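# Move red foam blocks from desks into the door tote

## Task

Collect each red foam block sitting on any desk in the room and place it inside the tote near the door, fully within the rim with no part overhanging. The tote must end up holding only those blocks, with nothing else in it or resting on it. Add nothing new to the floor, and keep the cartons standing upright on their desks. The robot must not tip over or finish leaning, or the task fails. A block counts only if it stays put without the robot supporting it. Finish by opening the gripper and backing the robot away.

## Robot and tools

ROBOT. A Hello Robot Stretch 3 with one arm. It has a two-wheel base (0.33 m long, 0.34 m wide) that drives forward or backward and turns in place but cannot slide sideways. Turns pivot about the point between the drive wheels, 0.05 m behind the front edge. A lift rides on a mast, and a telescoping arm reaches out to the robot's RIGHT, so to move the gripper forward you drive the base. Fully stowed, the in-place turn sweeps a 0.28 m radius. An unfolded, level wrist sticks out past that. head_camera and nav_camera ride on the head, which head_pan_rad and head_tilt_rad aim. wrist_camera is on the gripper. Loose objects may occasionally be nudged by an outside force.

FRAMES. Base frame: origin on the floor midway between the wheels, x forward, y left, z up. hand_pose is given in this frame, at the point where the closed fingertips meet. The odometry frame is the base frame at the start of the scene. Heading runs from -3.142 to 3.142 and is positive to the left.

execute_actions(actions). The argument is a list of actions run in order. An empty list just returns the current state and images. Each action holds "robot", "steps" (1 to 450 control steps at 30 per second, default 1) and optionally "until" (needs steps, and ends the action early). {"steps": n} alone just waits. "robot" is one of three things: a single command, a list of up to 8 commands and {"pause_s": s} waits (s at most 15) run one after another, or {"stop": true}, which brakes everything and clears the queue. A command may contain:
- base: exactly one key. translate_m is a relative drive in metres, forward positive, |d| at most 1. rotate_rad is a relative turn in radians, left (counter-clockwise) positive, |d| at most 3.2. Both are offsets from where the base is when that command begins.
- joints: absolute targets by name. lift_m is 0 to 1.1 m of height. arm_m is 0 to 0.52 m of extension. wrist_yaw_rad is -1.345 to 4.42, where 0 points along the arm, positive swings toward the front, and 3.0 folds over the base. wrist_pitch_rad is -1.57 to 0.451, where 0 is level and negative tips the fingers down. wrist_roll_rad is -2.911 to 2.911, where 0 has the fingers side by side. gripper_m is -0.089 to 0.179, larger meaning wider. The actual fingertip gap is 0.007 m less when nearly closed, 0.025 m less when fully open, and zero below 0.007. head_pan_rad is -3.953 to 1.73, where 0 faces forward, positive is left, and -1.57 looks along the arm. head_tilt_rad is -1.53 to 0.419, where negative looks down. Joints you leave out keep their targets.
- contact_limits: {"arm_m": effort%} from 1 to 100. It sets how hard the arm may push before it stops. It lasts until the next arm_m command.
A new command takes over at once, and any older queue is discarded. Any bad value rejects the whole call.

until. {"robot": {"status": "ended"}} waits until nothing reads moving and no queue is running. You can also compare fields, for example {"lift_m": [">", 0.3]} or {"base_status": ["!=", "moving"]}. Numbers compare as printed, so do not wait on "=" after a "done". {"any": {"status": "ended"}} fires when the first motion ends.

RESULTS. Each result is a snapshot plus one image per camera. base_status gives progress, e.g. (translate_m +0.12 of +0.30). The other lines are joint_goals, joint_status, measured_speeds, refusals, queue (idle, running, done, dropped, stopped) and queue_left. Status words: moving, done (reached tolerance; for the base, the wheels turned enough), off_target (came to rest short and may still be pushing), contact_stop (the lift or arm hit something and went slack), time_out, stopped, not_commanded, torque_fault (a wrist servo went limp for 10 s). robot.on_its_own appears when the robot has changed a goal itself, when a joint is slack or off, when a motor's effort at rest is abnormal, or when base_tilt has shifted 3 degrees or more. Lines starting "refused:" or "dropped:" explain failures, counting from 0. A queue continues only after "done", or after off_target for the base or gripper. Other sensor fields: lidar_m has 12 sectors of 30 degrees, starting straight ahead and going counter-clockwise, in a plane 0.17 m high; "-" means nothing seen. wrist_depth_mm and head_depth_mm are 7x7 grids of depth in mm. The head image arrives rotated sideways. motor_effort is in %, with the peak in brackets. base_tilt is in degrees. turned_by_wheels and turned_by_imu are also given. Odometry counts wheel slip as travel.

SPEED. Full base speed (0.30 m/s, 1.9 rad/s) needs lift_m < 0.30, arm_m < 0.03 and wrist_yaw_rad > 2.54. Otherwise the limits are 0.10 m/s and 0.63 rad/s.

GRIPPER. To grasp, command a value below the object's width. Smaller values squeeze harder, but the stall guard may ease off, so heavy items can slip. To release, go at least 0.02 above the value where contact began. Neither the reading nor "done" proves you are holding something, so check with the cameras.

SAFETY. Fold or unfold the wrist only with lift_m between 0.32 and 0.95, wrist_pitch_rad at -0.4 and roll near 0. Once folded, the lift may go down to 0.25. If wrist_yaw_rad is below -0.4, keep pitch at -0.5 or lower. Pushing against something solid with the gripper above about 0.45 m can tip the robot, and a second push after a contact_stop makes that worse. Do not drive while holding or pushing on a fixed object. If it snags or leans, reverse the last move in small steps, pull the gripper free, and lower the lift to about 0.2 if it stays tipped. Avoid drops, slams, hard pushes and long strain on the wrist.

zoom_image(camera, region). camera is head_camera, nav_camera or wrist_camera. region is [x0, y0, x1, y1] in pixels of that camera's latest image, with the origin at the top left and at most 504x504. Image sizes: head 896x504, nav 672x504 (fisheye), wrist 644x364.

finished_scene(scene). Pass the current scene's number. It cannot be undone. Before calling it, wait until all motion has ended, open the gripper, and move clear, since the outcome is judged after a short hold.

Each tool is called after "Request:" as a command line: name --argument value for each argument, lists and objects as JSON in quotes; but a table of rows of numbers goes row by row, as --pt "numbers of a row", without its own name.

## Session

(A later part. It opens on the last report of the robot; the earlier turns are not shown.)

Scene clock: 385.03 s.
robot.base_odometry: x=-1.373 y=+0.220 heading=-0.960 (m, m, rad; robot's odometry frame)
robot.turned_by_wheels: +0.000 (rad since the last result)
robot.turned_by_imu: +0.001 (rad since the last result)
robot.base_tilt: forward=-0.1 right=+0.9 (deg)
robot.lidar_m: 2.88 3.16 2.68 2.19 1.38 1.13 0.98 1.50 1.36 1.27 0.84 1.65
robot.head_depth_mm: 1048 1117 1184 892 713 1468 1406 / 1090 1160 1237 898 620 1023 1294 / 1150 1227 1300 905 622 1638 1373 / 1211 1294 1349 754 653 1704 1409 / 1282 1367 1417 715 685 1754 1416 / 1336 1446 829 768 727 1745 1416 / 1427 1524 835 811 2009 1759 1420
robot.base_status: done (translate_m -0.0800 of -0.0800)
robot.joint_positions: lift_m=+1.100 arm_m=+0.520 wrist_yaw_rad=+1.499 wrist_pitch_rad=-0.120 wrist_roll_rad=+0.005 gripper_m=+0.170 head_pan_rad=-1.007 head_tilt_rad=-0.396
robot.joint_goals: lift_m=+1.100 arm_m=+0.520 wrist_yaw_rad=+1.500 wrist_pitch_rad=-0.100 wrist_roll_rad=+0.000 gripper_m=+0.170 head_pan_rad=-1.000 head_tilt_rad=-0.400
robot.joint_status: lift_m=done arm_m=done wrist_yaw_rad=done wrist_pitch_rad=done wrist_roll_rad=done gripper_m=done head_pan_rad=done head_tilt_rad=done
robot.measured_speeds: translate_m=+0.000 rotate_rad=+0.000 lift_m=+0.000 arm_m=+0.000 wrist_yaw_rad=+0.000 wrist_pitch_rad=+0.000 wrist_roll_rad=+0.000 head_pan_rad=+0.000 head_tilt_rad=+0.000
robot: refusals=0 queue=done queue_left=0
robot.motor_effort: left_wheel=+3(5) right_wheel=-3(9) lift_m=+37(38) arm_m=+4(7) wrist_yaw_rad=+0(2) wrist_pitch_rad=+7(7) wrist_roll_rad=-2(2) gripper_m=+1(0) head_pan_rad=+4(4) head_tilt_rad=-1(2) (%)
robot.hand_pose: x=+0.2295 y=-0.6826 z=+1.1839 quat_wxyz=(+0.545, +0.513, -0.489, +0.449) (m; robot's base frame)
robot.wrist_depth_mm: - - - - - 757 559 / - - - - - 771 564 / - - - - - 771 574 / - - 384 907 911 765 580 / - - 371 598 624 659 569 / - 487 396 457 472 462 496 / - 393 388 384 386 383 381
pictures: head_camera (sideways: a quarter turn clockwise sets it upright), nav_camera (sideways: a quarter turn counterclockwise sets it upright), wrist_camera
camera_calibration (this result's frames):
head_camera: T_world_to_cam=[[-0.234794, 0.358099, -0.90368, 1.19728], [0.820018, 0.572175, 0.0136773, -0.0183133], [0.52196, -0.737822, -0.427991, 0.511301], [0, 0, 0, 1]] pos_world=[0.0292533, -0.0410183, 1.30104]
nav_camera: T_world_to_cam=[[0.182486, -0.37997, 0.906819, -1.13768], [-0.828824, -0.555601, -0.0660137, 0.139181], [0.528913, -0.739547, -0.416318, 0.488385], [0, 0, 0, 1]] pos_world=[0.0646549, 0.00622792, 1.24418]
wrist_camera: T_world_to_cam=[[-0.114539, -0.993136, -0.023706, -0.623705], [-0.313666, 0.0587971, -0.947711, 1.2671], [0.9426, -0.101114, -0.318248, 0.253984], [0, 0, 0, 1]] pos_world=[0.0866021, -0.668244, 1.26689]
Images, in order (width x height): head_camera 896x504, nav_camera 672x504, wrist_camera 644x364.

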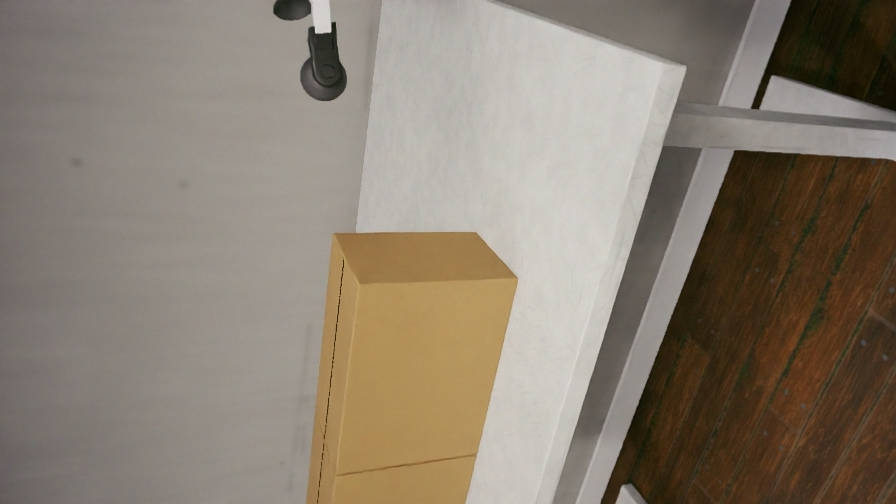

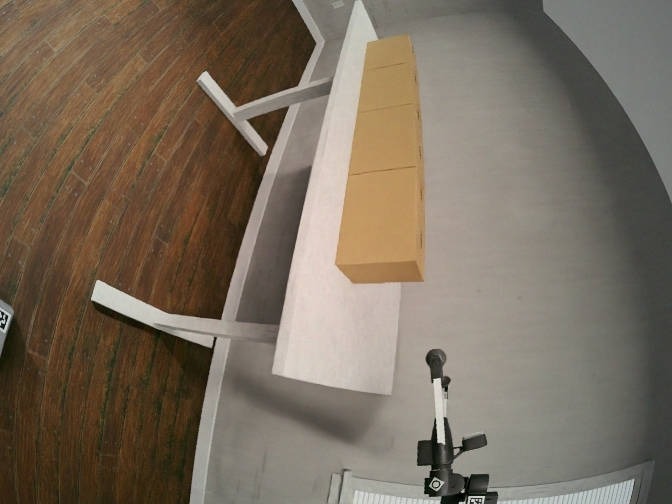

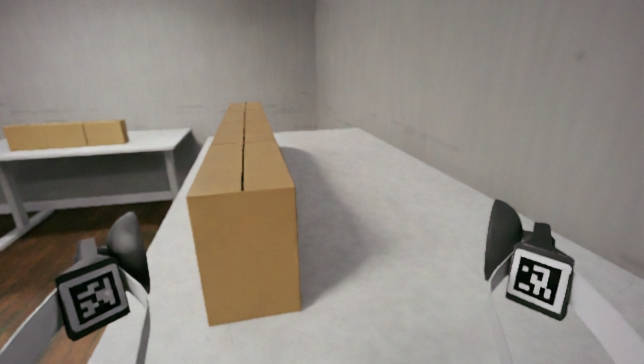

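Request:
execute_actions --actions '[{"robot":[{"joints":{"arm_m":0,"gripper_m":0.1}},{"base":{"translate_m":-0.17}},{"base":{"rotate_rad":-1.57}},{"joints":{"wrist_pitch_rad":-0.5,"wrist_yaw_rad":0,"head_pan_rad":-1.9}}],"steps":450,"until":{"robot":{"status":"ended"}}}]'

Scene clock: 410.00 s.
robot.base_odometry: x=-1.471 y=+0.359 heading=-2.530 (m, m, rad; robot's odometry frame)
robot.turned_by_wheels: -1.570 (rad since the last result)
robot.turned_by_imu: -1.575 (rad since the last result)
robot.base_tilt: forward=-0.1 right=+0.9 (deg)
robot.lidar_m: 1.29 0.91 1.68 3.05 3.56 2.36 2.18 1.27 1.00 0.82 1.32 1.37
robot.head_depth_mm: - - - - - - 1326 / - - - - - - 1334 / - - - - - - 1368 / - - - - - - - / 1115 1186 - - - - - / 1081 1146 - - - - - / 1057 1102 - - 1038 771 620
robot.base_status: done (rotate_rad -1.5699 of -1.5700)
robot.joint_positions: lift_m=+1.100 arm_m=+0.002 wrist_yaw_rad=+0.002 wrist_pitch_rad=-0.512 wrist_roll_rad=+0.005 gripper_m=+0.100 head_pan_rad=-1.893 head_tilt_rad=-0.396
robot.joint_goals: lift_m=+1.100 arm_m=+0.000 wrist_yaw_rad=+0.000 wrist_pitch_rad=-0.500 wrist_roll_rad=+0.000 gripper_m=+0.100 head_pan_rad=-1.900 head_tilt_rad=-0.400
robot.joint_status: lift_m=done arm_m=done wrist_yaw_rad=done wrist_pitch_rad=done wrist_roll_rad=done gripper_m=done head_pan_rad=done head_tilt_rad=done
robot.measured_speeds: translate_m=+0.000 rotate_rad=+0.000 lift_m=+0.000 arm_m=+0.000 wrist_yaw_rad=+0.000 wrist_pitch_rad=+0.000 wrist_roll_rad=+0.000 head_pan_rad=+0.000 head_tilt_rad=+0.000
robot: refusals=0 queue=done queue_left=0
robot.motor_effort: left_wheel=+4(10) right_wheel=-4(7) lift_m=+37(37) arm_m=-5(8) wrist_yaw_rad=-2(2) wrist_pitch_rad=+5(7) wrist_roll_rad=-2(2) gripper_m=+0(83) head_pan_rad=-5(56) head_tilt_rad=-1(2) (%)
robot.hand_pose: x=-0.0212 y=-0.3581 z=+1.0919 quat_wxyz=(+0.683, +0.179, -0.685, -0.179) (m; robot's base frame)
robot.wrist_depth_mm: 907 946 957 - - - - / - - - - - - - / - - - 921 873 579 586 / - - - 744 687 608 650 / - - 658 601 631 634 645 / - - 546 549 543 581 585 / - - - - - - -
pictures: head_camera (sideways: a quarter turn clockwise sets it upright), nav_camera (sideways: a quarter turn counterclockwise sets it upright), wrist_camera
camera_calibration (this result's frames):
head_camera: T_world_to_cam=[[0.128884, 0.408353, -0.90368, 1.19506], [0.961831, -0.273304, 0.0136773, -0.0191784], [-0.241394, -0.87095, -0.427991, 0.515957], [0, 0, 0, 1]] pos_world=[-0.011029, -0.0438767, 1.30104]
nav_camera: T_world_to_cam=[[-0.178907, -0.381669, 0.906819, -1.13548], [-0.954563, 0.290607, -0.0660137, 0.139948], [-0.238333, -0.877426, -0.416318, 0.493065], [0, 0, 0, 1]] pos_world=[0.0479577, -0.0414173, 1.24418]
wrist_camera: T_world_to_cam=[[-0.998852, 0.047609, -0.0052519, 0.00149746], [0.0351961, 0.655179, -0.754654, 1.09238], [-0.0324873, -0.753972, -0.656102, 0.608286], [0, 0, 0, 1]] pos_world=[-0.0171902, -0.257143, 1.22347]
Images, in order (width x height): head_camera 896x504, nav_camera 672x504, wrist_camera 644x364.

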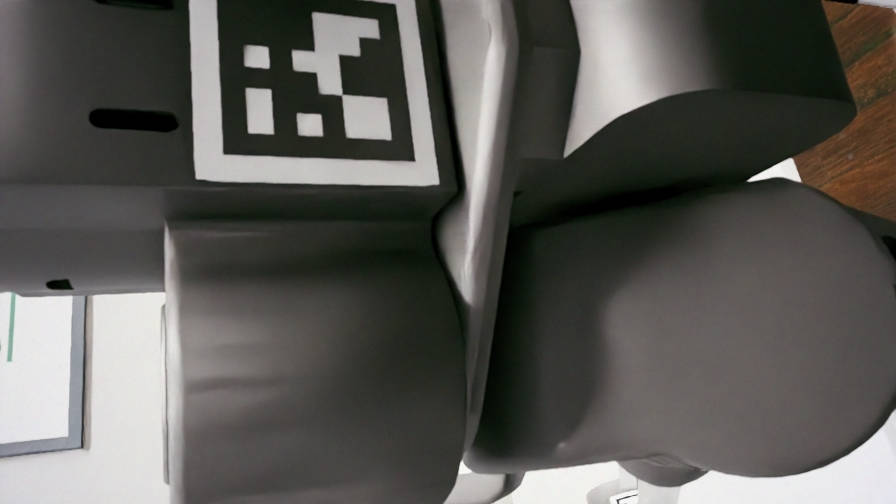

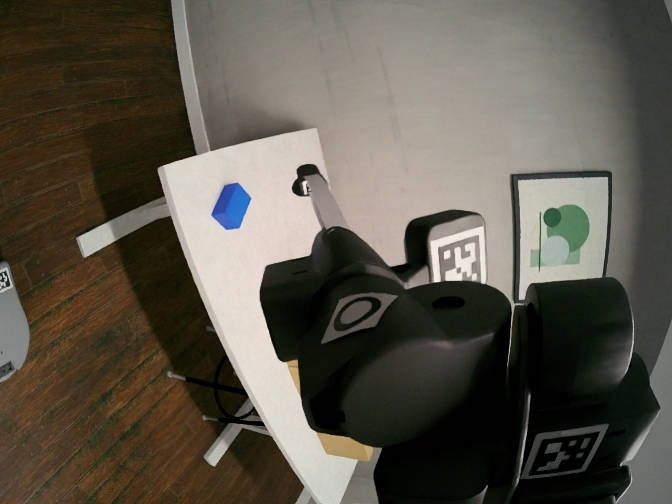

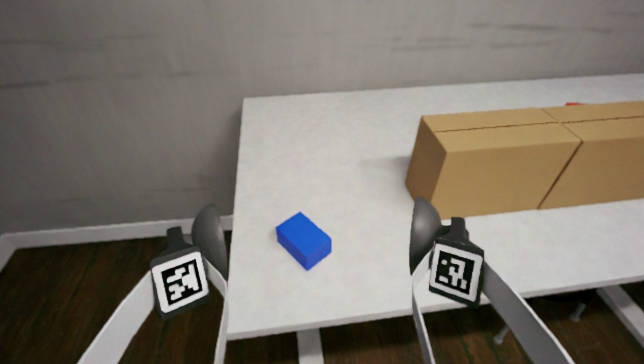

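Request:
execute_actions --actions '[{"robot":[{"joints":{"wrist_pitch_rad":0.0,"head_pan_rad":-1.57,"head_tilt_rad":-0.5}},{"base":{"translate_m":-0.42}},{"joints":{"arm_m":0.3}}],"steps":450,"until":{"robot":{"status":"ended"}}}]'

Scene clock: 428.30 s.
robot.base_odometry: x=-1.127 y=+0.600 heading=-2.530 (m, m, rad; robot's odometry frame)
robot.turned_by_wheels: +0.000 (rad since the last result)
robot.turned_by_imu: +0.000 (rad since the last result)
robot.base_tilt: forward=-0.2 right=+0.9 (deg)
robot.lidar_m: 1.70 1.29 2.01 3.02 3.23 1.96 1.76 2.11 0.77 1.04 0.93 1.75
robot.head_depth_mm: - 1232 1361 819 826 773 1251 / - - 1356 829 822 772 1311 / 1102 - 1365 829 815 752 1301 / 1116 1194 1336 835 805 753 1320 / 1114 1207 1332 844 806 733 1313 / 1105 1204 1297 1223 842 736 1327 / 1105 1190 1298 1226 902 736 1265
robot.base_status: done (translate_m -0.4200 of -0.4200)
robot.joint_positions: lift_m=+1.100 arm_m=+0.300 wrist_yaw_rad=+0.000 wrist_pitch_rad=-0.021 wrist_roll_rad=+0.005 gripper_m=+0.100 head_pan_rad=-1.577 head_tilt_rad=-0.494
robot.joint_goals: lift_m=+1.100 arm_m=+0.300 wrist_yaw_rad=+0.000 wrist_pitch_rad=+0.000 wrist_roll_rad=+0.000 gripper_m=+0.100 head_pan_rad=-1.570 head_tilt_rad=-0.500
robot.joint_status: lift_m=done arm_m=done wrist_yaw_rad=done wrist_pitch_rad=done wrist_roll_rad=done gripper_m=done head_pan_rad=done head_tilt_rad=done
robot.measured_speeds: translate_m=+0.000 rotate_rad=+0.000 lift_m=+0.000 arm_m=+0.000 wrist_yaw_rad=+0.000 wrist_pitch_rad=+0.000 wrist_roll_rad=+0.000 head_pan_rad=+0.000 head_tilt_rad=+0.000
robot: refusals=0 queue=done queue_left=0
robot.motor_effort: left_wheel=+3(5) right_wheel=-3(8) lift_m=+38(38) arm_m=+4(4) wrist_yaw_rad=-1(2) wrist_pitch_rad=+8(8) wrist_roll_rad=-2(2) gripper_m=+0(0) head_pan_rad=+6(35) head_tilt_rad=-2(10) (%)
robot.hand_pose: x=-0.0214 y=-0.7003 z=+1.2090 quat_wxyz=(+0.706, +0.008, -0.708, -0.008) (m; robot's base frame)
robot.wrist_depth_mm: 685 687 705 729 757 778 809 / 692 722 750 770 783 824 845 / 723 754 770 796 840 858 875 / 751 778 818 823 865 901 934 / 788 798 851 875 891 945 986 / 822 833 879 911 915 969 - / 843 763 782 774 778 767 753
pictures: head_camera (sideways: a quarter turn clockwise sets it upright), nav_camera (sideways: a quarter turn counterclockwise sets it upright), wrist_camera
camera_calibration (this result's frames):
head_camera: T_world_to_cam=[[-0.00375274, 0.514939, -0.857218, 1.13527], [0.99914, 0.0373215, 0.0180453, -0.0250906], [0.0412849, -0.856414, -0.514637, 0.626976], [0, 0, 0, 1]] pos_world=[0.00344481, -0.0467094, 1.29629]
nav_camera: T_world_to_cam=[[-0.0520864, -0.505463, 0.861275, -1.07684], [-0.997573, -0.0135627, -0.0682888, 0.143164], [0.0461986, -0.862742, -0.50353, 0.60481], [0, 0, 0, 1]] pos_world=[0.0587859, -0.0205672, 1.24177]
wrist_camera: T_world_to_cam=[[-0.998802, 0.0402917, -0.0277605, 0.0403113], [0.036031, 0.221816, -0.974423, 1.36719], [-0.0331034, -0.974256, -0.223002, -0.250752], [0, 0, 0, 1]] pos_world=[-0.0172989, -0.549185, 1.27742]
Images, in order (width x height): head_camera 896x504, nav_camera 672x504, wrist_camera 644x364.

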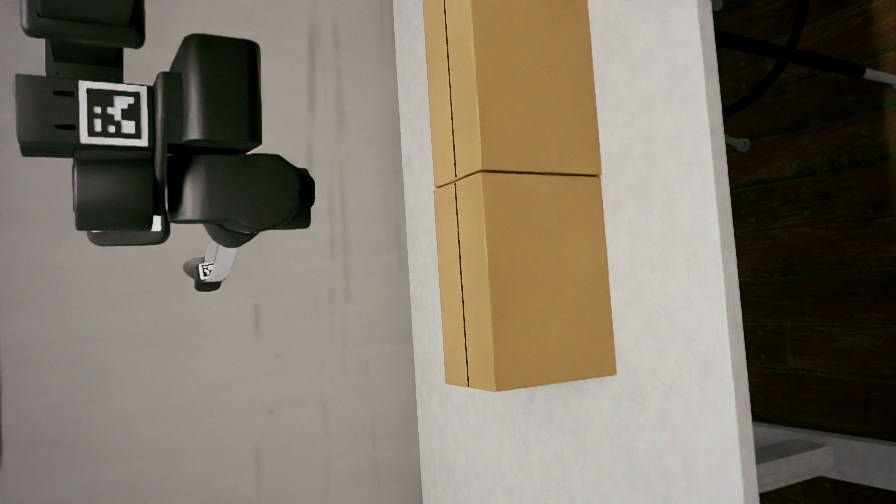

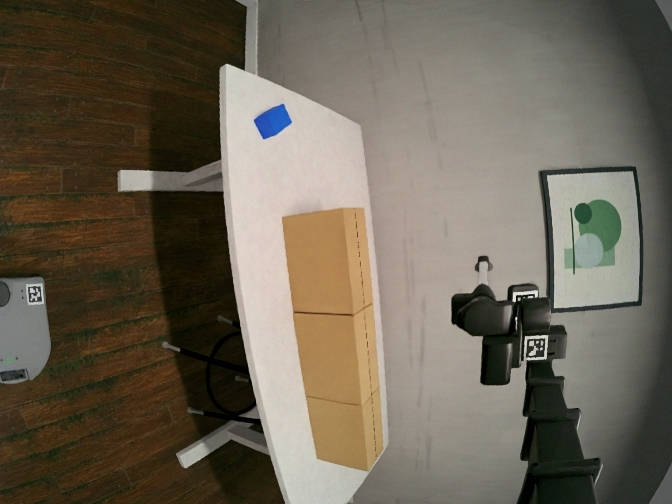

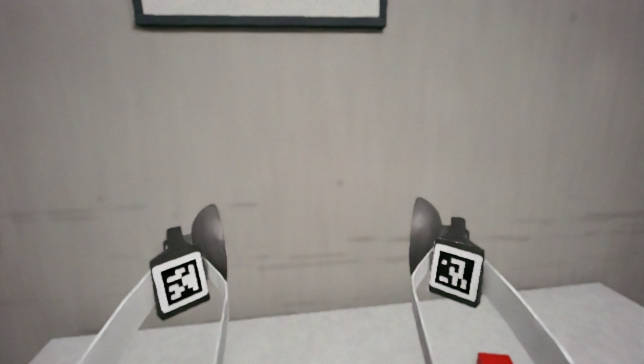

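Request:
execute_actions --actions '[{"robot":[{"joints":{"arm_m":0,"head_tilt_rad":-0.9}},{"base":{"rotate_rad":0.668}},{"base":{"translate_m":-0.484}},{"base":{"rotate_rad":-0.668}},{"joints":{"arm_m":0.3,"wrist_pitch_rad":-0.5}}],"steps":450,"until":{"robot":{"status":"ended"}}}]'

Scene clock: 483.30 s.
robot.base_odometry: x=-0.988 y=+1.064 heading=-2.530 (m, m, rad; robot's odometry frame)
robot.turned_by_wheels: +0.000 (rad since the last result)
robot.turned_by_imu: +0.001 (rad since the last result)
robot.base_tilt: forward=-0.1 right=+0.8 (deg)
robot.lidar_m: 2.11 1.76 2.47 3.34 2.59 1.73 1.39 1.69 0.53 0.44 1.10 0.96
robot.head_depth_mm: 990 1020 586 680 616 1233 1113 / 1022 1031 574 654 618 1246 1117 / - 1035 574 642 623 1237 1126 / 988 1037 578 628 622 1233 1126 / 952 1035 583 621 626 1218 1124 / 946 1027 585 604 629 1231 1131 / 936 1032 590 593 632 1209 1127
robot.base_status: done (rotate_rad -0.6678 of -0.6680)
robot.joint_positions: lift_m=+1.100 arm_m=+0.174 wrist_yaw_rad=+0.000 wrist_pitch_rad=-0.513 wrist_roll_rad=+0.005 gripper_m=+0.100 head_pan_rad=-1.577 head_tilt_rad=-0.889
robot.joint_goals: lift_m=+1.100 arm_m=+0.300 wrist_yaw_rad=+0.000 wrist_pitch_rad=-0.500 wrist_roll_rad=+0.000 gripper_m=+0.100 head_pan_rad=-1.570 head_tilt_rad=-0.900
robot.joint_status: lift_m=done arm_m=moving wrist_yaw_rad=done wrist_pitch_rad=moving wrist_roll_rad=done gripper_m=done head_pan_rad=done head_tilt_rad=done
robot.measured_speeds: translate_m=+0.000 rotate_rad=+0.000 lift_m=+0.000 arm_m=+0.140 wrist_yaw_rad=+0.000 wrist_pitch_rad=+0.000 wrist_roll_rad=+0.000 head_pan_rad=+0.000 head_tilt_rad=+0.000
robot: refusals=0 queue=running queue_left=0
robot.motor_effort: left_wheel=+4(12) right_wheel=-4(8) lift_m=+38(38) arm_m=+5(6) wrist_yaw_rad=+0(1) wrist_pitch_rad=+5(8) wrist_roll_rad=-2(2) gripper_m=+0(0) head_pan_rad=+3(4) head_tilt_rad=-3(19) (%)
robot.hand_pose: x=-0.0215 y=-0.5304 z=+1.0918 quat_wxyz=(+0.683, +0.179, -0.685, -0.180) (m; robot's base frame)
robot.wrist_depth_mm: 571 593 607 622 645 677 699 / 627 643 664 695 717 759 779 / 702 734 756 791 830 841 895 / 749 741 738 746 756 753 - / 632 635 631 632 632 630 - / 541 555 546 532 541 551 546 / 483 484 483 308 306 469 485
pictures: head_camera (sideways: a quarter turn clockwise sets it upright), nav_camera (sideways: a quarter turn counterclockwise sets it upright), wrist_camera
camera_calibration (this result's frames):
head_camera: T_world_to_cam=[[-0.00212412, 0.80515, -0.593068, 0.790991], [0.99907, 0.0272482, 0.0334139, -0.0450851], [0.0430632, -0.592445, -0.804459, 1.00394], [0, 0, 0, 1]] pos_world=[0.00349044, -0.0408592, 1.27825]
nav_camera: T_world_to_cam=[[-0.0537308, -0.797949, 0.600325, -0.736724], [-0.997403, 0.0140146, -0.0706423, 0.14619], [0.0479556, -0.602561, -0.79663, 0.986046], [0, 0, 0, 1]] pos_world=[0.0589395, 0.00423564, 1.23812]
wrist_camera: T_world_to_cam=[[-0.998774, 0.0492254, -0.00522031, 0.0101848], [0.0362534, 0.655586, -0.754249, 1.205], [-0.0337059, -0.753514, -0.656567, 0.478974], [0, 0, 0, 1]] pos_world=[-0.0173688, -0.429571, 1.2234]
Images, in order (width x height): head_camera 896x504, nav_camera 672x504, wrist_camera 644x364.

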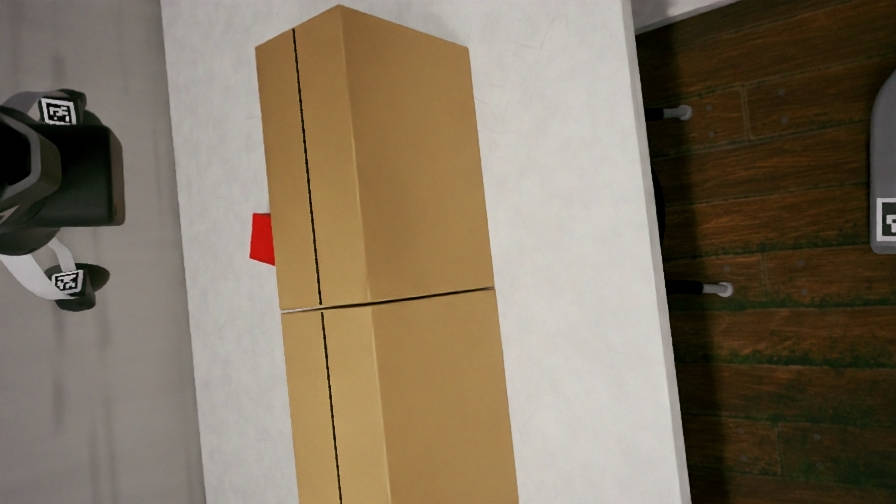

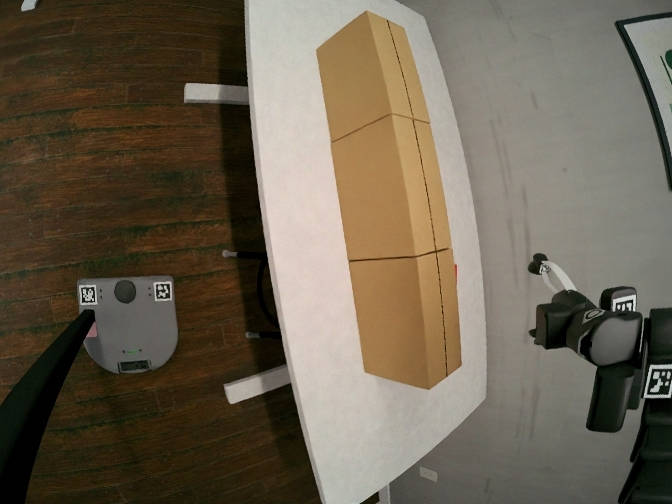

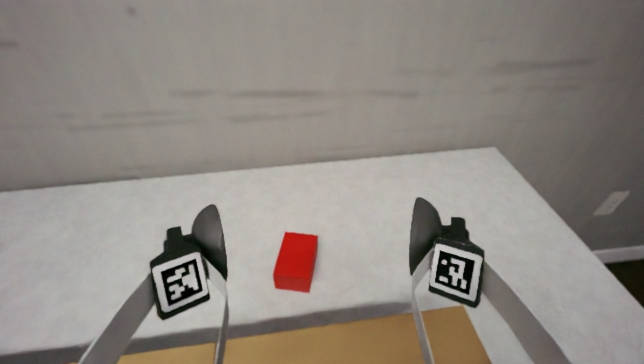

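Request:
execute_actions --actions '[{"robot":[{"base":{"translate_m":0.03},"joints":{"arm_m":0.52,"wrist_pitch_rad":-1.1,"gripper_m":0.13}},{"joints":{"lift_m":0.92}}],"steps":450,"until":{"robot":{"status":"ended"}}}]'

Scene clock: 500.27 s.
robot.base_odometry: x=-1.013 y=+1.047 heading=-2.530 (m, m, rad; robot's odometry frame)
robot.turned_by_wheels: +0.000 (rad since the last result)
robot.turned_by_imu: +0.002 (rad since the last result)
robot.base_tilt: forward=-0.2 right=+1.0 (deg)
robot.lidar_m: 2.08 1.73 2.45 3.30 2.64 1.76 1.42 1.69 0.54 0.43 1.09 0.94
robot.head_depth_mm: - 965 576 662 616 1233 1110 / 1013 1023 572 650 619 1222 1116 / - 1009 575 634 623 1239 1129 / 940 1038 579 623 623 1217 1123 / 956 1036 583 612 625 1217 1132 / 942 1025 586 599 628 1222 1128 / 938 1033 587 588 632 1204 1129
robot.base_status: done (translate_m +0.0300 of +0.0300)
robot.joint_positions: lift_m=+0.920 arm_m=+0.520 wrist_yaw_rad=+0.000 wrist_pitch_rad=-1.104 wrist_roll_rad=+0.005 gripper_m=+0.130 head_pan_rad=-1.577 head_tilt_rad=-0.889
robot.joint_goals: lift_m=+0.920 arm_m=+0.520 wrist_yaw_rad=+0.000 wrist_pitch_rad=-1.100 wrist_roll_rad=+0.000 gripper_m=+0.130 head_pan_rad=-1.570 head_tilt_rad=-0.900
robot.joint_status: lift_m=done arm_m=done wrist_yaw_rad=done wrist_pitch_rad=done wrist_roll_rad=done gripper_m=done head_pan_rad=done head_tilt_rad=done
robot.measured_speeds: translate_m=+0.000 rotate_rad=+0.000 lift_m=+0.000 arm_m=+0.000 wrist_yaw_rad=+0.000 wrist_pitch_rad=+0.000 wrist_roll_rad=+0.000 head_pan_rad=+0.000 head_tilt_rad=+0.000
robot: refusals=0 queue=done queue_left=0
robot.motor_effort: left_wheel=+3(9) right_wheel=-3(7) lift_m=+25(38) arm_m=+4(4) wrist_yaw_rad=+0(0) wrist_pitch_rad=+2(5) wrist_roll_rad=-2(2) gripper_m=+0(81) head_pan_rad=+4(5) head_tilt_rad=-4(4) (%)
robot.hand_pose: x=-0.0216 y=-0.7585 z=+0.8194 quat_wxyz=(+0.601, +0.370, -0.603, -0.372) (m; robot's base frame)
robot.wrist_depth_mm: 301 302 303 306 309 310 313 / 287 288 290 293 294 297 300 / 276 276 278 280 285 284 287 / 263 266 266 269 272 271 275 / 253 257 256 214 260 265 264 / 244 - 247 207 249 249 251 / 238 237 237 237 241 243 244
pictures: head_camera (sideways: a quarter turn clockwise sets it upright), nav_camera (sideways: a quarter turn counterclockwise sets it upright), wrist_camera
camera_calibration (this result's frames):
head_camera: T_world_to_cam=[[-0.00212659, 0.80517, -0.59304, 0.790955], [0.99907, 0.0272503, 0.0334151, -0.0450865], [0.0430653, -0.592418, -0.804479, 1.00396], [0, 0, 0, 1]] pos_world=[0.00349058, -0.0408584, 1.27824]
nav_camera: T_world_to_cam=[[-0.0537283, -0.79797, 0.600297, -0.736689], [-0.997403, 0.0140138, -0.070642, 0.14619], [0.0479577, -0.602534, -0.796651, 0.986073], [0, 0, 0, 1]] pos_world=[0.0589395, 0.00423799, 1.23812]
wrist_camera: T_world_to_cam=[[-0.998745, 0.044362, 0.023236, -0.00710567], [0.0367712, 0.96461, -0.261104, 0.979357], [-0.0339968, -0.259922, -0.965031, 0.755397], [0, 0, 0, 1]] pos_world=[-0.0174278, -0.748038, 0.984861]
Images, in order (width x height): head_camera 896x504, nav_camera 672x504, wrist_camera 644x364.

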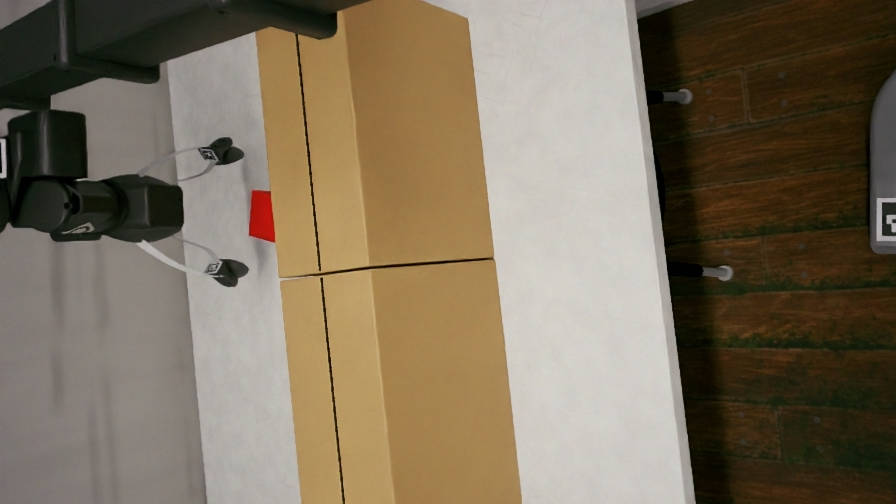

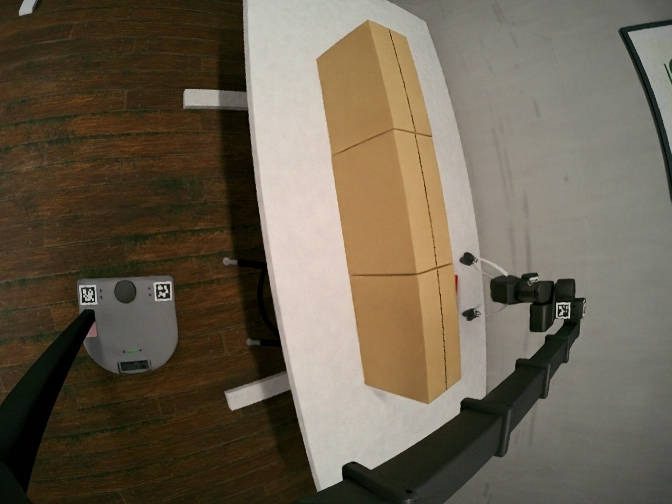

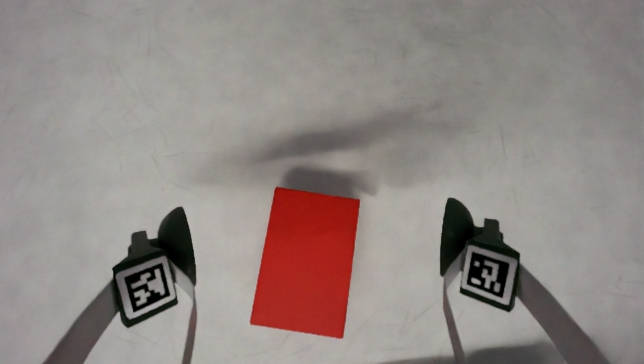

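Request:
execute_actions --actions '[{"robot":[{"joints":{"lift_m":0.845}},{"joints":{"gripper_m":0.02}},{"pause_s":0.7},{"joints":{"lift_m":1.08}}],"steps":450,"until":{"robot":{"status":"ended"}}}]'

Scene clock: 512.23 s.
robot.base_odometry: x=-1.013 y=+1.047 heading=-2.530 (m, m, rad; robot's odometry frame)
robot.turned_by_wheels: +0.000 (rad since the last result)
robot.turned_by_imu: +0.002 (rad since the last result)
robot.base_tilt: forward=+0.0 right=+1.0 (deg)
robot.lidar_m: 2.08 1.73 2.45 3.30 2.64 1.76 1.43 1.70 0.54 0.43 1.09 0.93
robot.head_depth_mm: 987 1019 579 660 616 1246 1108 / 974 1026 573 647 619 1221 1115 / 931 1028 576 634 623 1228 1126 / 922 1032 580 622 625 1211 1124 / 955 1036 582 609 627 1221 1124 / 944 1025 584 600 629 1222 1129 / 939 1033 588 589 629 1210 1135
robot.base_status: done (translate_m +0.0300 of +0.0300)
robot.joint_positions: lift_m=+1.080 arm_m=+0.520 wrist_yaw_rad=+0.000 wrist_pitch_rad=-1.105 wrist_roll_rad=+0.005 gripper_m=+0.024 head_pan_rad=-1.577 head_tilt_rad=-0.889
robot.joint_goals: lift_m=+1.080 arm_m=+0.520 wrist_yaw_rad=+0.000 wrist_pitch_rad=-1.100 wrist_roll_rad=+0.000 gripper_m=+0.023 head_pan_rad=-1.570 head_tilt_rad=-0.900
robot.joint_status: lift_m=done arm_m=done wrist_yaw_rad=done wrist_pitch_rad=done wrist_roll_rad=done gripper_m=done head_pan_rad=done head_tilt_rad=done
robot.measured_speeds: translate_m=+0.000 rotate_rad=+0.000 lift_m=+0.000 arm_m=+0.000 wrist_yaw_rad=+0.000 wrist_pitch_rad=+0.000 wrist_roll_rad=+0.000 head_pan_rad=+0.000 head_tilt_rad=+0.000
robot: refusals=0 queue=done queue_left=0
robot.motor_effort: left_wheel=+3(4) right_wheel=-3(3) lift_m=+38(40) arm_m=+3(4) wrist_yaw_rad=+0(0) wrist_pitch_rad=+2(2) wrist_roll_rad=-2(2) gripper_m=-19(96) head_pan_rad=+5(4) head_tilt_rad=-4(4) (%)
robot.hand_pose: x=-0.0216 y=-0.7581 z=+0.9787 quat_wxyz=(+0.601, +0.370, -0.603, -0.372) (m; robot's base frame)
robot.wrist_depth_mm: 421 437 464 479 495 500 507 / 483 466 472 474 474 482 483 / 445 449 447 451 457 456 461 / 425 430 432 142 434 440 444 / 408 411 139 136 414 423 422 / 395 400 131 131 403 406 410 / 378 384 382 126 388 389 393
pictures: head_camera (sideways: a quarter turn clockwise sets it upright), nav_camera (sideways: a quarter turn counterclockwise sets it upright), wrist_camera
camera_calibration (this result's frames):
head_camera: T_world_to_cam=[[-0.0021264, 0.80517, -0.59304, 0.790955], [0.99907, 0.02725, 0.0334151, -0.0450865], [0.0430652, -0.592418, -0.804479, 1.00396], [0, 0, 0, 1]] pos_world=[0.00349057, -0.0408584, 1.27824]
nav_camera: T_world_to_cam=[[-0.0537285, -0.79797, 0.600297, -0.736689], [-0.997403, 0.014014, -0.070642, 0.14619], [0.0479576, -0.602534, -0.796651, 0.986072], [0, 0, 0, 1]] pos_world=[0.0589395, 0.00423797, 1.23812]
wrist_camera: T_world_to_cam=[[-0.998745, 0.0443308, 0.0232961, -0.0109045], [0.0367717, 0.964965, -0.25979, 1.01963], [-0.0339966, -0.258607, -0.965384, 0.910571], [0, 0, 0, 1]] pos_world=[-0.0174278, -0.74794, 1.14419]
Images, in order (width x height): head_camera 896x504, nav_camera 672x504, wrist_camera 644x364.

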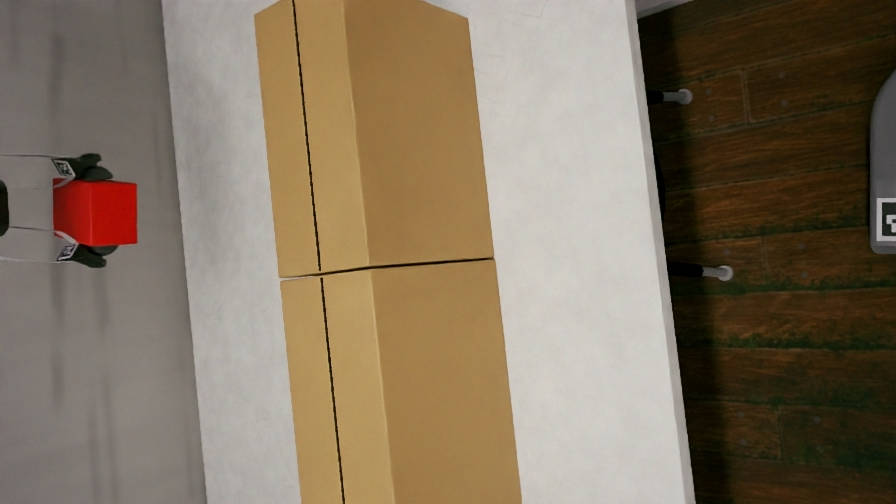

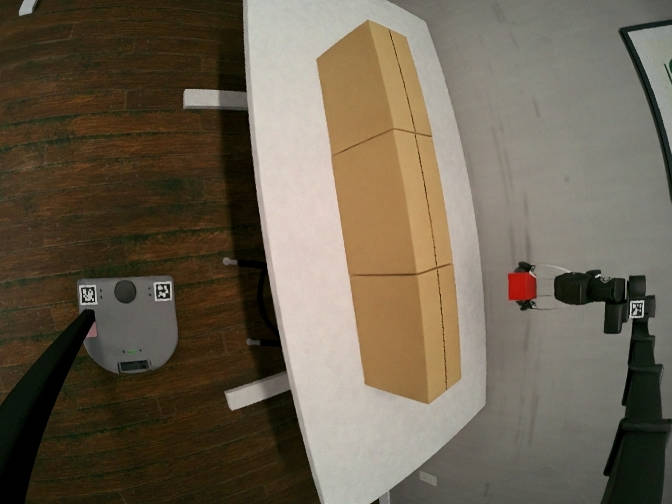

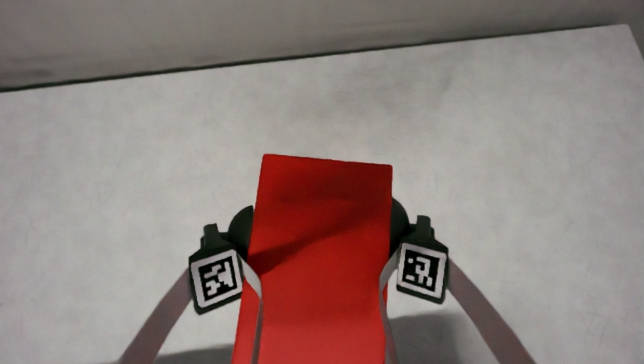

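Request:
execute_actions --actions '[{"robot":[{"joints":{"lift_m":1.1,"wrist_pitch_rad":-0.55}},{"joints":{"arm_m":0.45,"wrist_yaw_rad":0.9}}],"steps":450,"until":{"robot":{"status":"ended"}}}]'

Request:
execute_actions --actions '[{"robot":[{"joints":{"wrist_yaw_rad":-0.8}}],"steps":450,"until":{"robot":{"status":"ended"}}}]'

Scene clock: 521.63 s.
robot.base_odometry: x=-1.013 y=+1.047 heading=-2.530 (m, m, rad; robot's odometry frame)
robot.turned_by_wheels: +0.000 (rad since the last result)
robot.turned_by_imu: +0.001 (rad since the last result)
robot.base_tilt: forward=-0.2 right=+0.9 (deg)
robot.lidar_m: 2.08 1.74 2.45 3.30 2.64 1.76 1.43 1.70 0.54 0.43 1.09 0.93
robot.head_depth_mm: 988 1015 578 658 617 1242 1114 / 977 1025 571 646 619 1219 1111 / 968 1031 575 636 624 1229 1117 / 967 1041 579 626 625 1221 1127 / 957 1036 581 611 627 1204 1124 / 962 1026 585 599 629 1231 1128 / 938 1030 589 587 632 1199 1132
robot.base_status: done (translate_m +0.0300 of +0.0300)
robot.joint_positions: lift_m=+1.100 arm_m=+0.450 wrist_yaw_rad=+0.899 wrist_pitch_rad=-0.570 wrist_roll_rad=+0.005 gripper_m=+0.024 head_pan_rad=-1.577 head_tilt_rad=-0.889
robot.joint_goals: lift_m=+1.100 arm_m=+0.450 wrist_yaw_rad=+0.900 wrist_pitch_rad=-0.550 wrist_roll_rad=+0.000 gripper_m=+0.023 head_pan_rad=-1.570 head_tilt_rad=-0.900
robot.joint_status: lift_m=done arm_m=done wrist_yaw_rad=done wrist_pitch_rad=done wrist_roll_rad=done gripper_m=done head_pan_rad=done head_tilt_rad=done
robot.measured_speeds: translate_m=+0.000 rotate_rad=+0.000 lift_m=+0.000 arm_m=+0.000 wrist_yaw_rad=+0.000 wrist_pitch_rad=+0.000 wrist_roll_rad=+0.000 head_pan_rad=+0.000 head_tilt_rad=+0.000
robot: refusals=0 queue=done queue_left=0
robot.motor_effort: left_wheel=+4(4) right_wheel=-3(3) lift_m=+38(39) arm_m=-5(4) wrist_yaw_rad=+1(3) wrist_pitch_rad=+8(8) wrist_roll_rad=-2(2) gripper_m=-19(19) head_pan_rad=+4(4) head_tilt_rad=-4(3) (%)
robot.hand_pose: x=+0.1372 y=-0.7218 z=+1.0800 quat_wxyz=(+0.697, +0.474, -0.526, +0.114) (m; robot's base frame)
robot.wrist_depth_mm: - - 765 557 435 359 305 / - - 911 626 479 388 323 / - 831 810 711 533 419 347 / 687 692 692 142 562 458 375 / 600 594 139 136 567 506 402 / 454 520 131 131 497 529 440 / 342 461 458 126 455 462 463
pictures: head_camera (sideways: a quarter turn clockwise sets it upright), nav_camera (sideways: a quarter turn counterclockwise sets it upright), wrist_camera
camera_calibration (this result's frames):
head_camera: T_world_to_cam=[[-0.00212669, 0.80517, -0.59304, 0.790955], [0.99907, 0.0272504, 0.0334151, -0.0450865], [0.0430654, -0.592418, -0.804479, 1.00396], [0, 0, 0, 1]] pos_world=[0.00349058, -0.0408584, 1.27824]
nav_camera: T_world_to_cam=[[-0.0537282, -0.79797, 0.600297, -0.736689], [-0.997403, 0.0140137, -0.070642, 0.14619], [0.0479578, -0.602534, -0.796651, 0.986072], [0, 0, 0, 1]] pos_world=[0.0589395, 0.00423799, 1.23812]
wrist_camera: T_world_to_cam=[[-0.660666, -0.750676, -0.00239967, -0.448694], [-0.523189, 0.462743, -0.715641, 1.21163], [0.538325, -0.471544, -0.698464, 0.502685], [0, 0, 0, 1]] pos_world=[0.0668659, -0.660459, 1.21712]
Images, in order (width x height): head_camera 896x504, nav_camera 672x504, wrist_camera 644x364.

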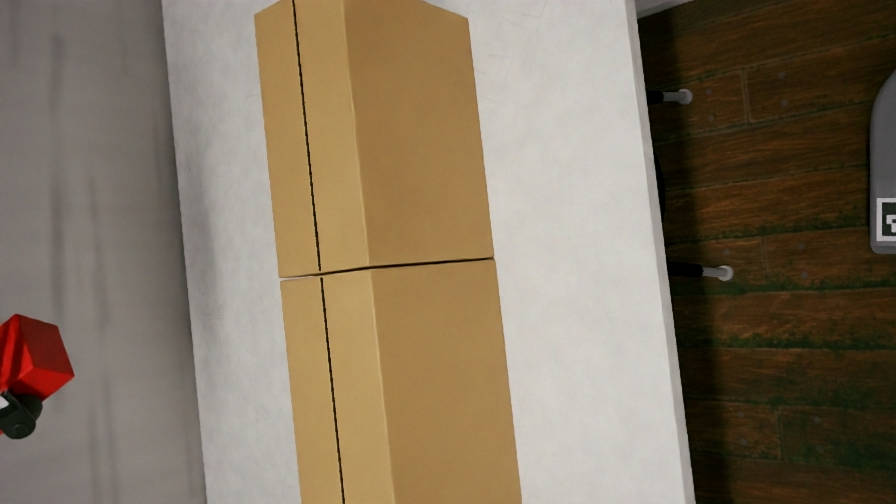

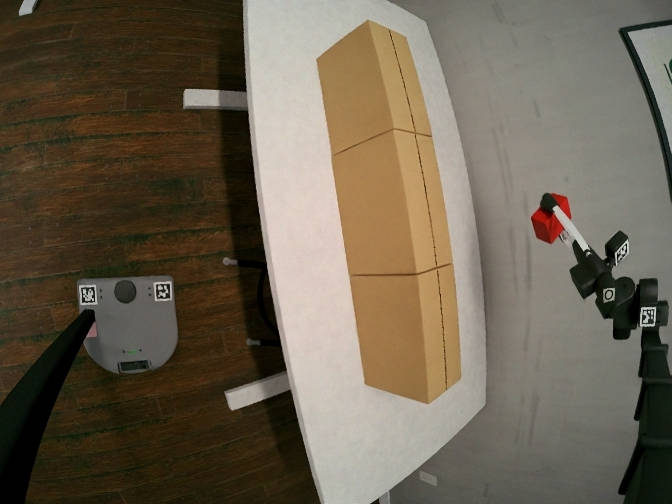

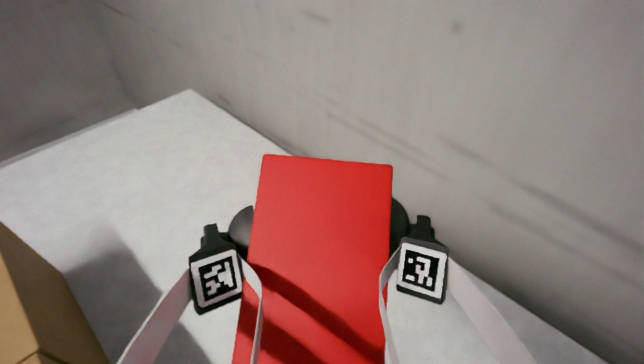

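Scene clock: 523.50 s.
robot.base_odometry: x=-1.013 y=+1.047 heading=-2.530 (m, m, rad; robot's odometry frame)
robot.turned_by_wheels: +0.000 (rad since the last result)
robot.turned_by_imu: +0.000 (rad since the last result)
robot.base_tilt: forward=-0.1 right=+0.8 (deg)
robot.lidar_m: 2.08 1.74 2.45 3.31 2.64 1.77 1.42 1.70 0.54 0.43 1.09 0.93
robot.head_depth_mm: 988 1026 578 660 617 1239 1112 / 972 1024 571 648 619 1226 1115 / 975 1033 575 636 623 1228 1128 / 961 1042 578 623 623 1221 1120 / 948 1028 582 609 629 1212 1126 / 946 1030 586 599 631 1221 1128 / 937 1037 590 589 630 1209 1129
robot.base_status: done (translate_m +0.0300 of +0.0300)
robot.joint_positions: lift_m=+1.100 arm_m=+0.450 wrist_yaw_rad=-0.798 wrist_pitch_rad=-0.570 wrist_roll_rad=+0.005 gripper_m=+0.024 head_pan_rad=-1.577 head_tilt_rad=-0.889
robot.joint_goals: lift_m=+1.100 arm_m=+0.450 wrist_yaw_rad=-0.800 wrist_pitch_rad=-0.550 wrist_roll_rad=+0.000 gripper_m=+0.023 head_pan_rad=-1.570 head_tilt_rad=-0.900
robot.joint_status: lift_m=done arm_m=done wrist_yaw_rad=done wrist_pitch_rad=done wrist_roll_rad=done gripper_m=done head_pan_rad=done head_tilt_rad=done
robot.measured_speeds: translate_m=+0.000 rotate_rad=+0.000 lift_m=+0.000 arm_m=+0.000 wrist_yaw_rad=+0.000 wrist_pitch_rad=+0.000 wrist_roll_rad=+0.000 head_pan_rad=+0.000 head_tilt_rad=+0.000
robot: refusals=0 queue=done queue_left=0
robot.motor_effort: left_wheel=+3(4) right_wheel=-3(2) lift_m=+37(38) arm_m=-6(6) wrist_yaw_rad=-2(2) wrist_pitch_rad=+7(8) wrist_roll_rad=-2(2) gripper_m=-19(19) head_pan_rad=+4(4) head_tilt_rad=-4(3) (%)
robot.hand_pose: x=-0.1667 y=-0.7368 z=+1.0800 quat_wxyz=(+0.546, -0.081, -0.703, -0.447) (m; robot's base frame)
robot.wrist_depth_mm: 320 381 479 660 - - - / 341 407 526 750 - - - / 360 445 584 847 - - - / 378 474 612 142 - - - / 405 515 139 136 560 - - / 441 524 131 131 499 527 530 / 464 463 455 126 459 467 470
pictures: head_camera (sideways: a quarter turn clockwise sets it upright), nav_camera (sideways: a quarter turn counterclockwise sets it upright), wrist_camera
camera_calibration (this result's frames):
head_camera: T_world_to_cam=[[-0.00212649, 0.80517, -0.59304, 0.790955], [0.99907, 0.0272501, 0.0334151, -0.0450865], [0.0430652, -0.592418, -0.804479, 1.00396], [0, 0, 0, 1]] pos_world=[0.00349057, -0.0408584, 1.27824]
nav_camera: T_world_to_cam=[[-0.0537284, -0.79797, 0.600297, -0.736689], [-0.997403, 0.0140139, -0.070642, 0.14619], [0.0479577, -0.602534, -0.796651, 0.986073], [0, 0, 0, 1]] pos_world=[0.0589395, 0.00423798, 1.23812]
wrist_camera: T_world_to_cam=[[-0.661644, 0.749815, -0.00225385, 0.444422], [0.524779, 0.46092, -0.715653, 1.23297], [-0.535568, -0.474691, -0.698452, 0.477836], [0, 0, 0, 1]] pos_world=[-0.0970718, -0.674708, 1.21712]
Images, in order (width x height): head_camera 896x504, nav_camera 672x504, wrist_camera 644x364.

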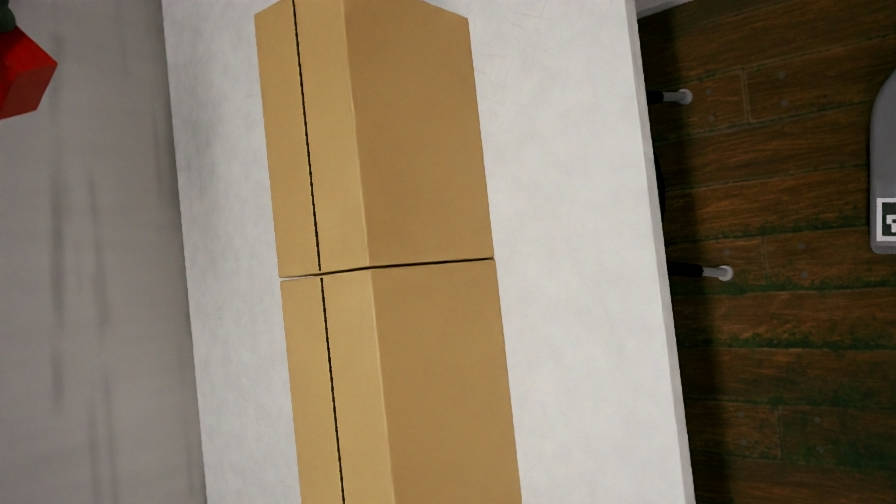

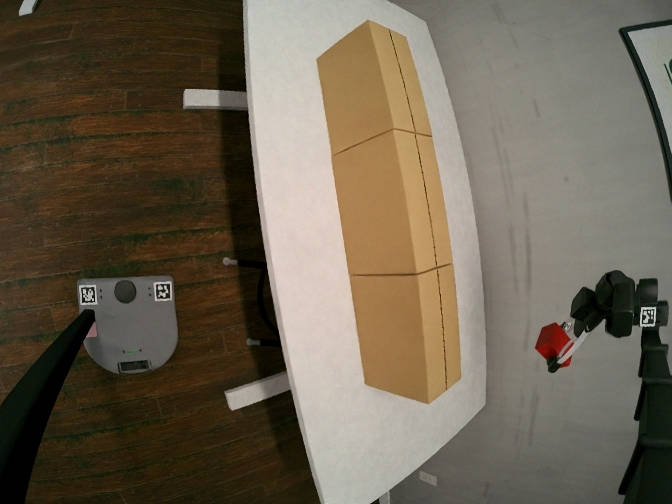

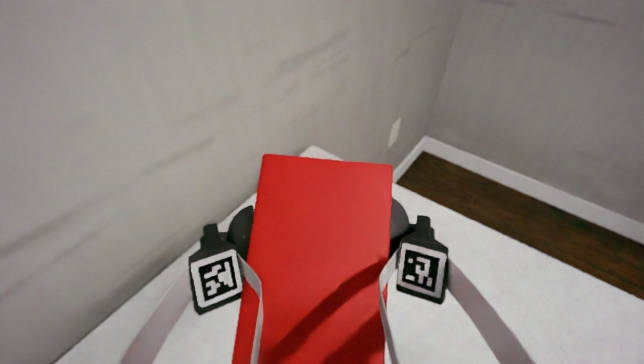

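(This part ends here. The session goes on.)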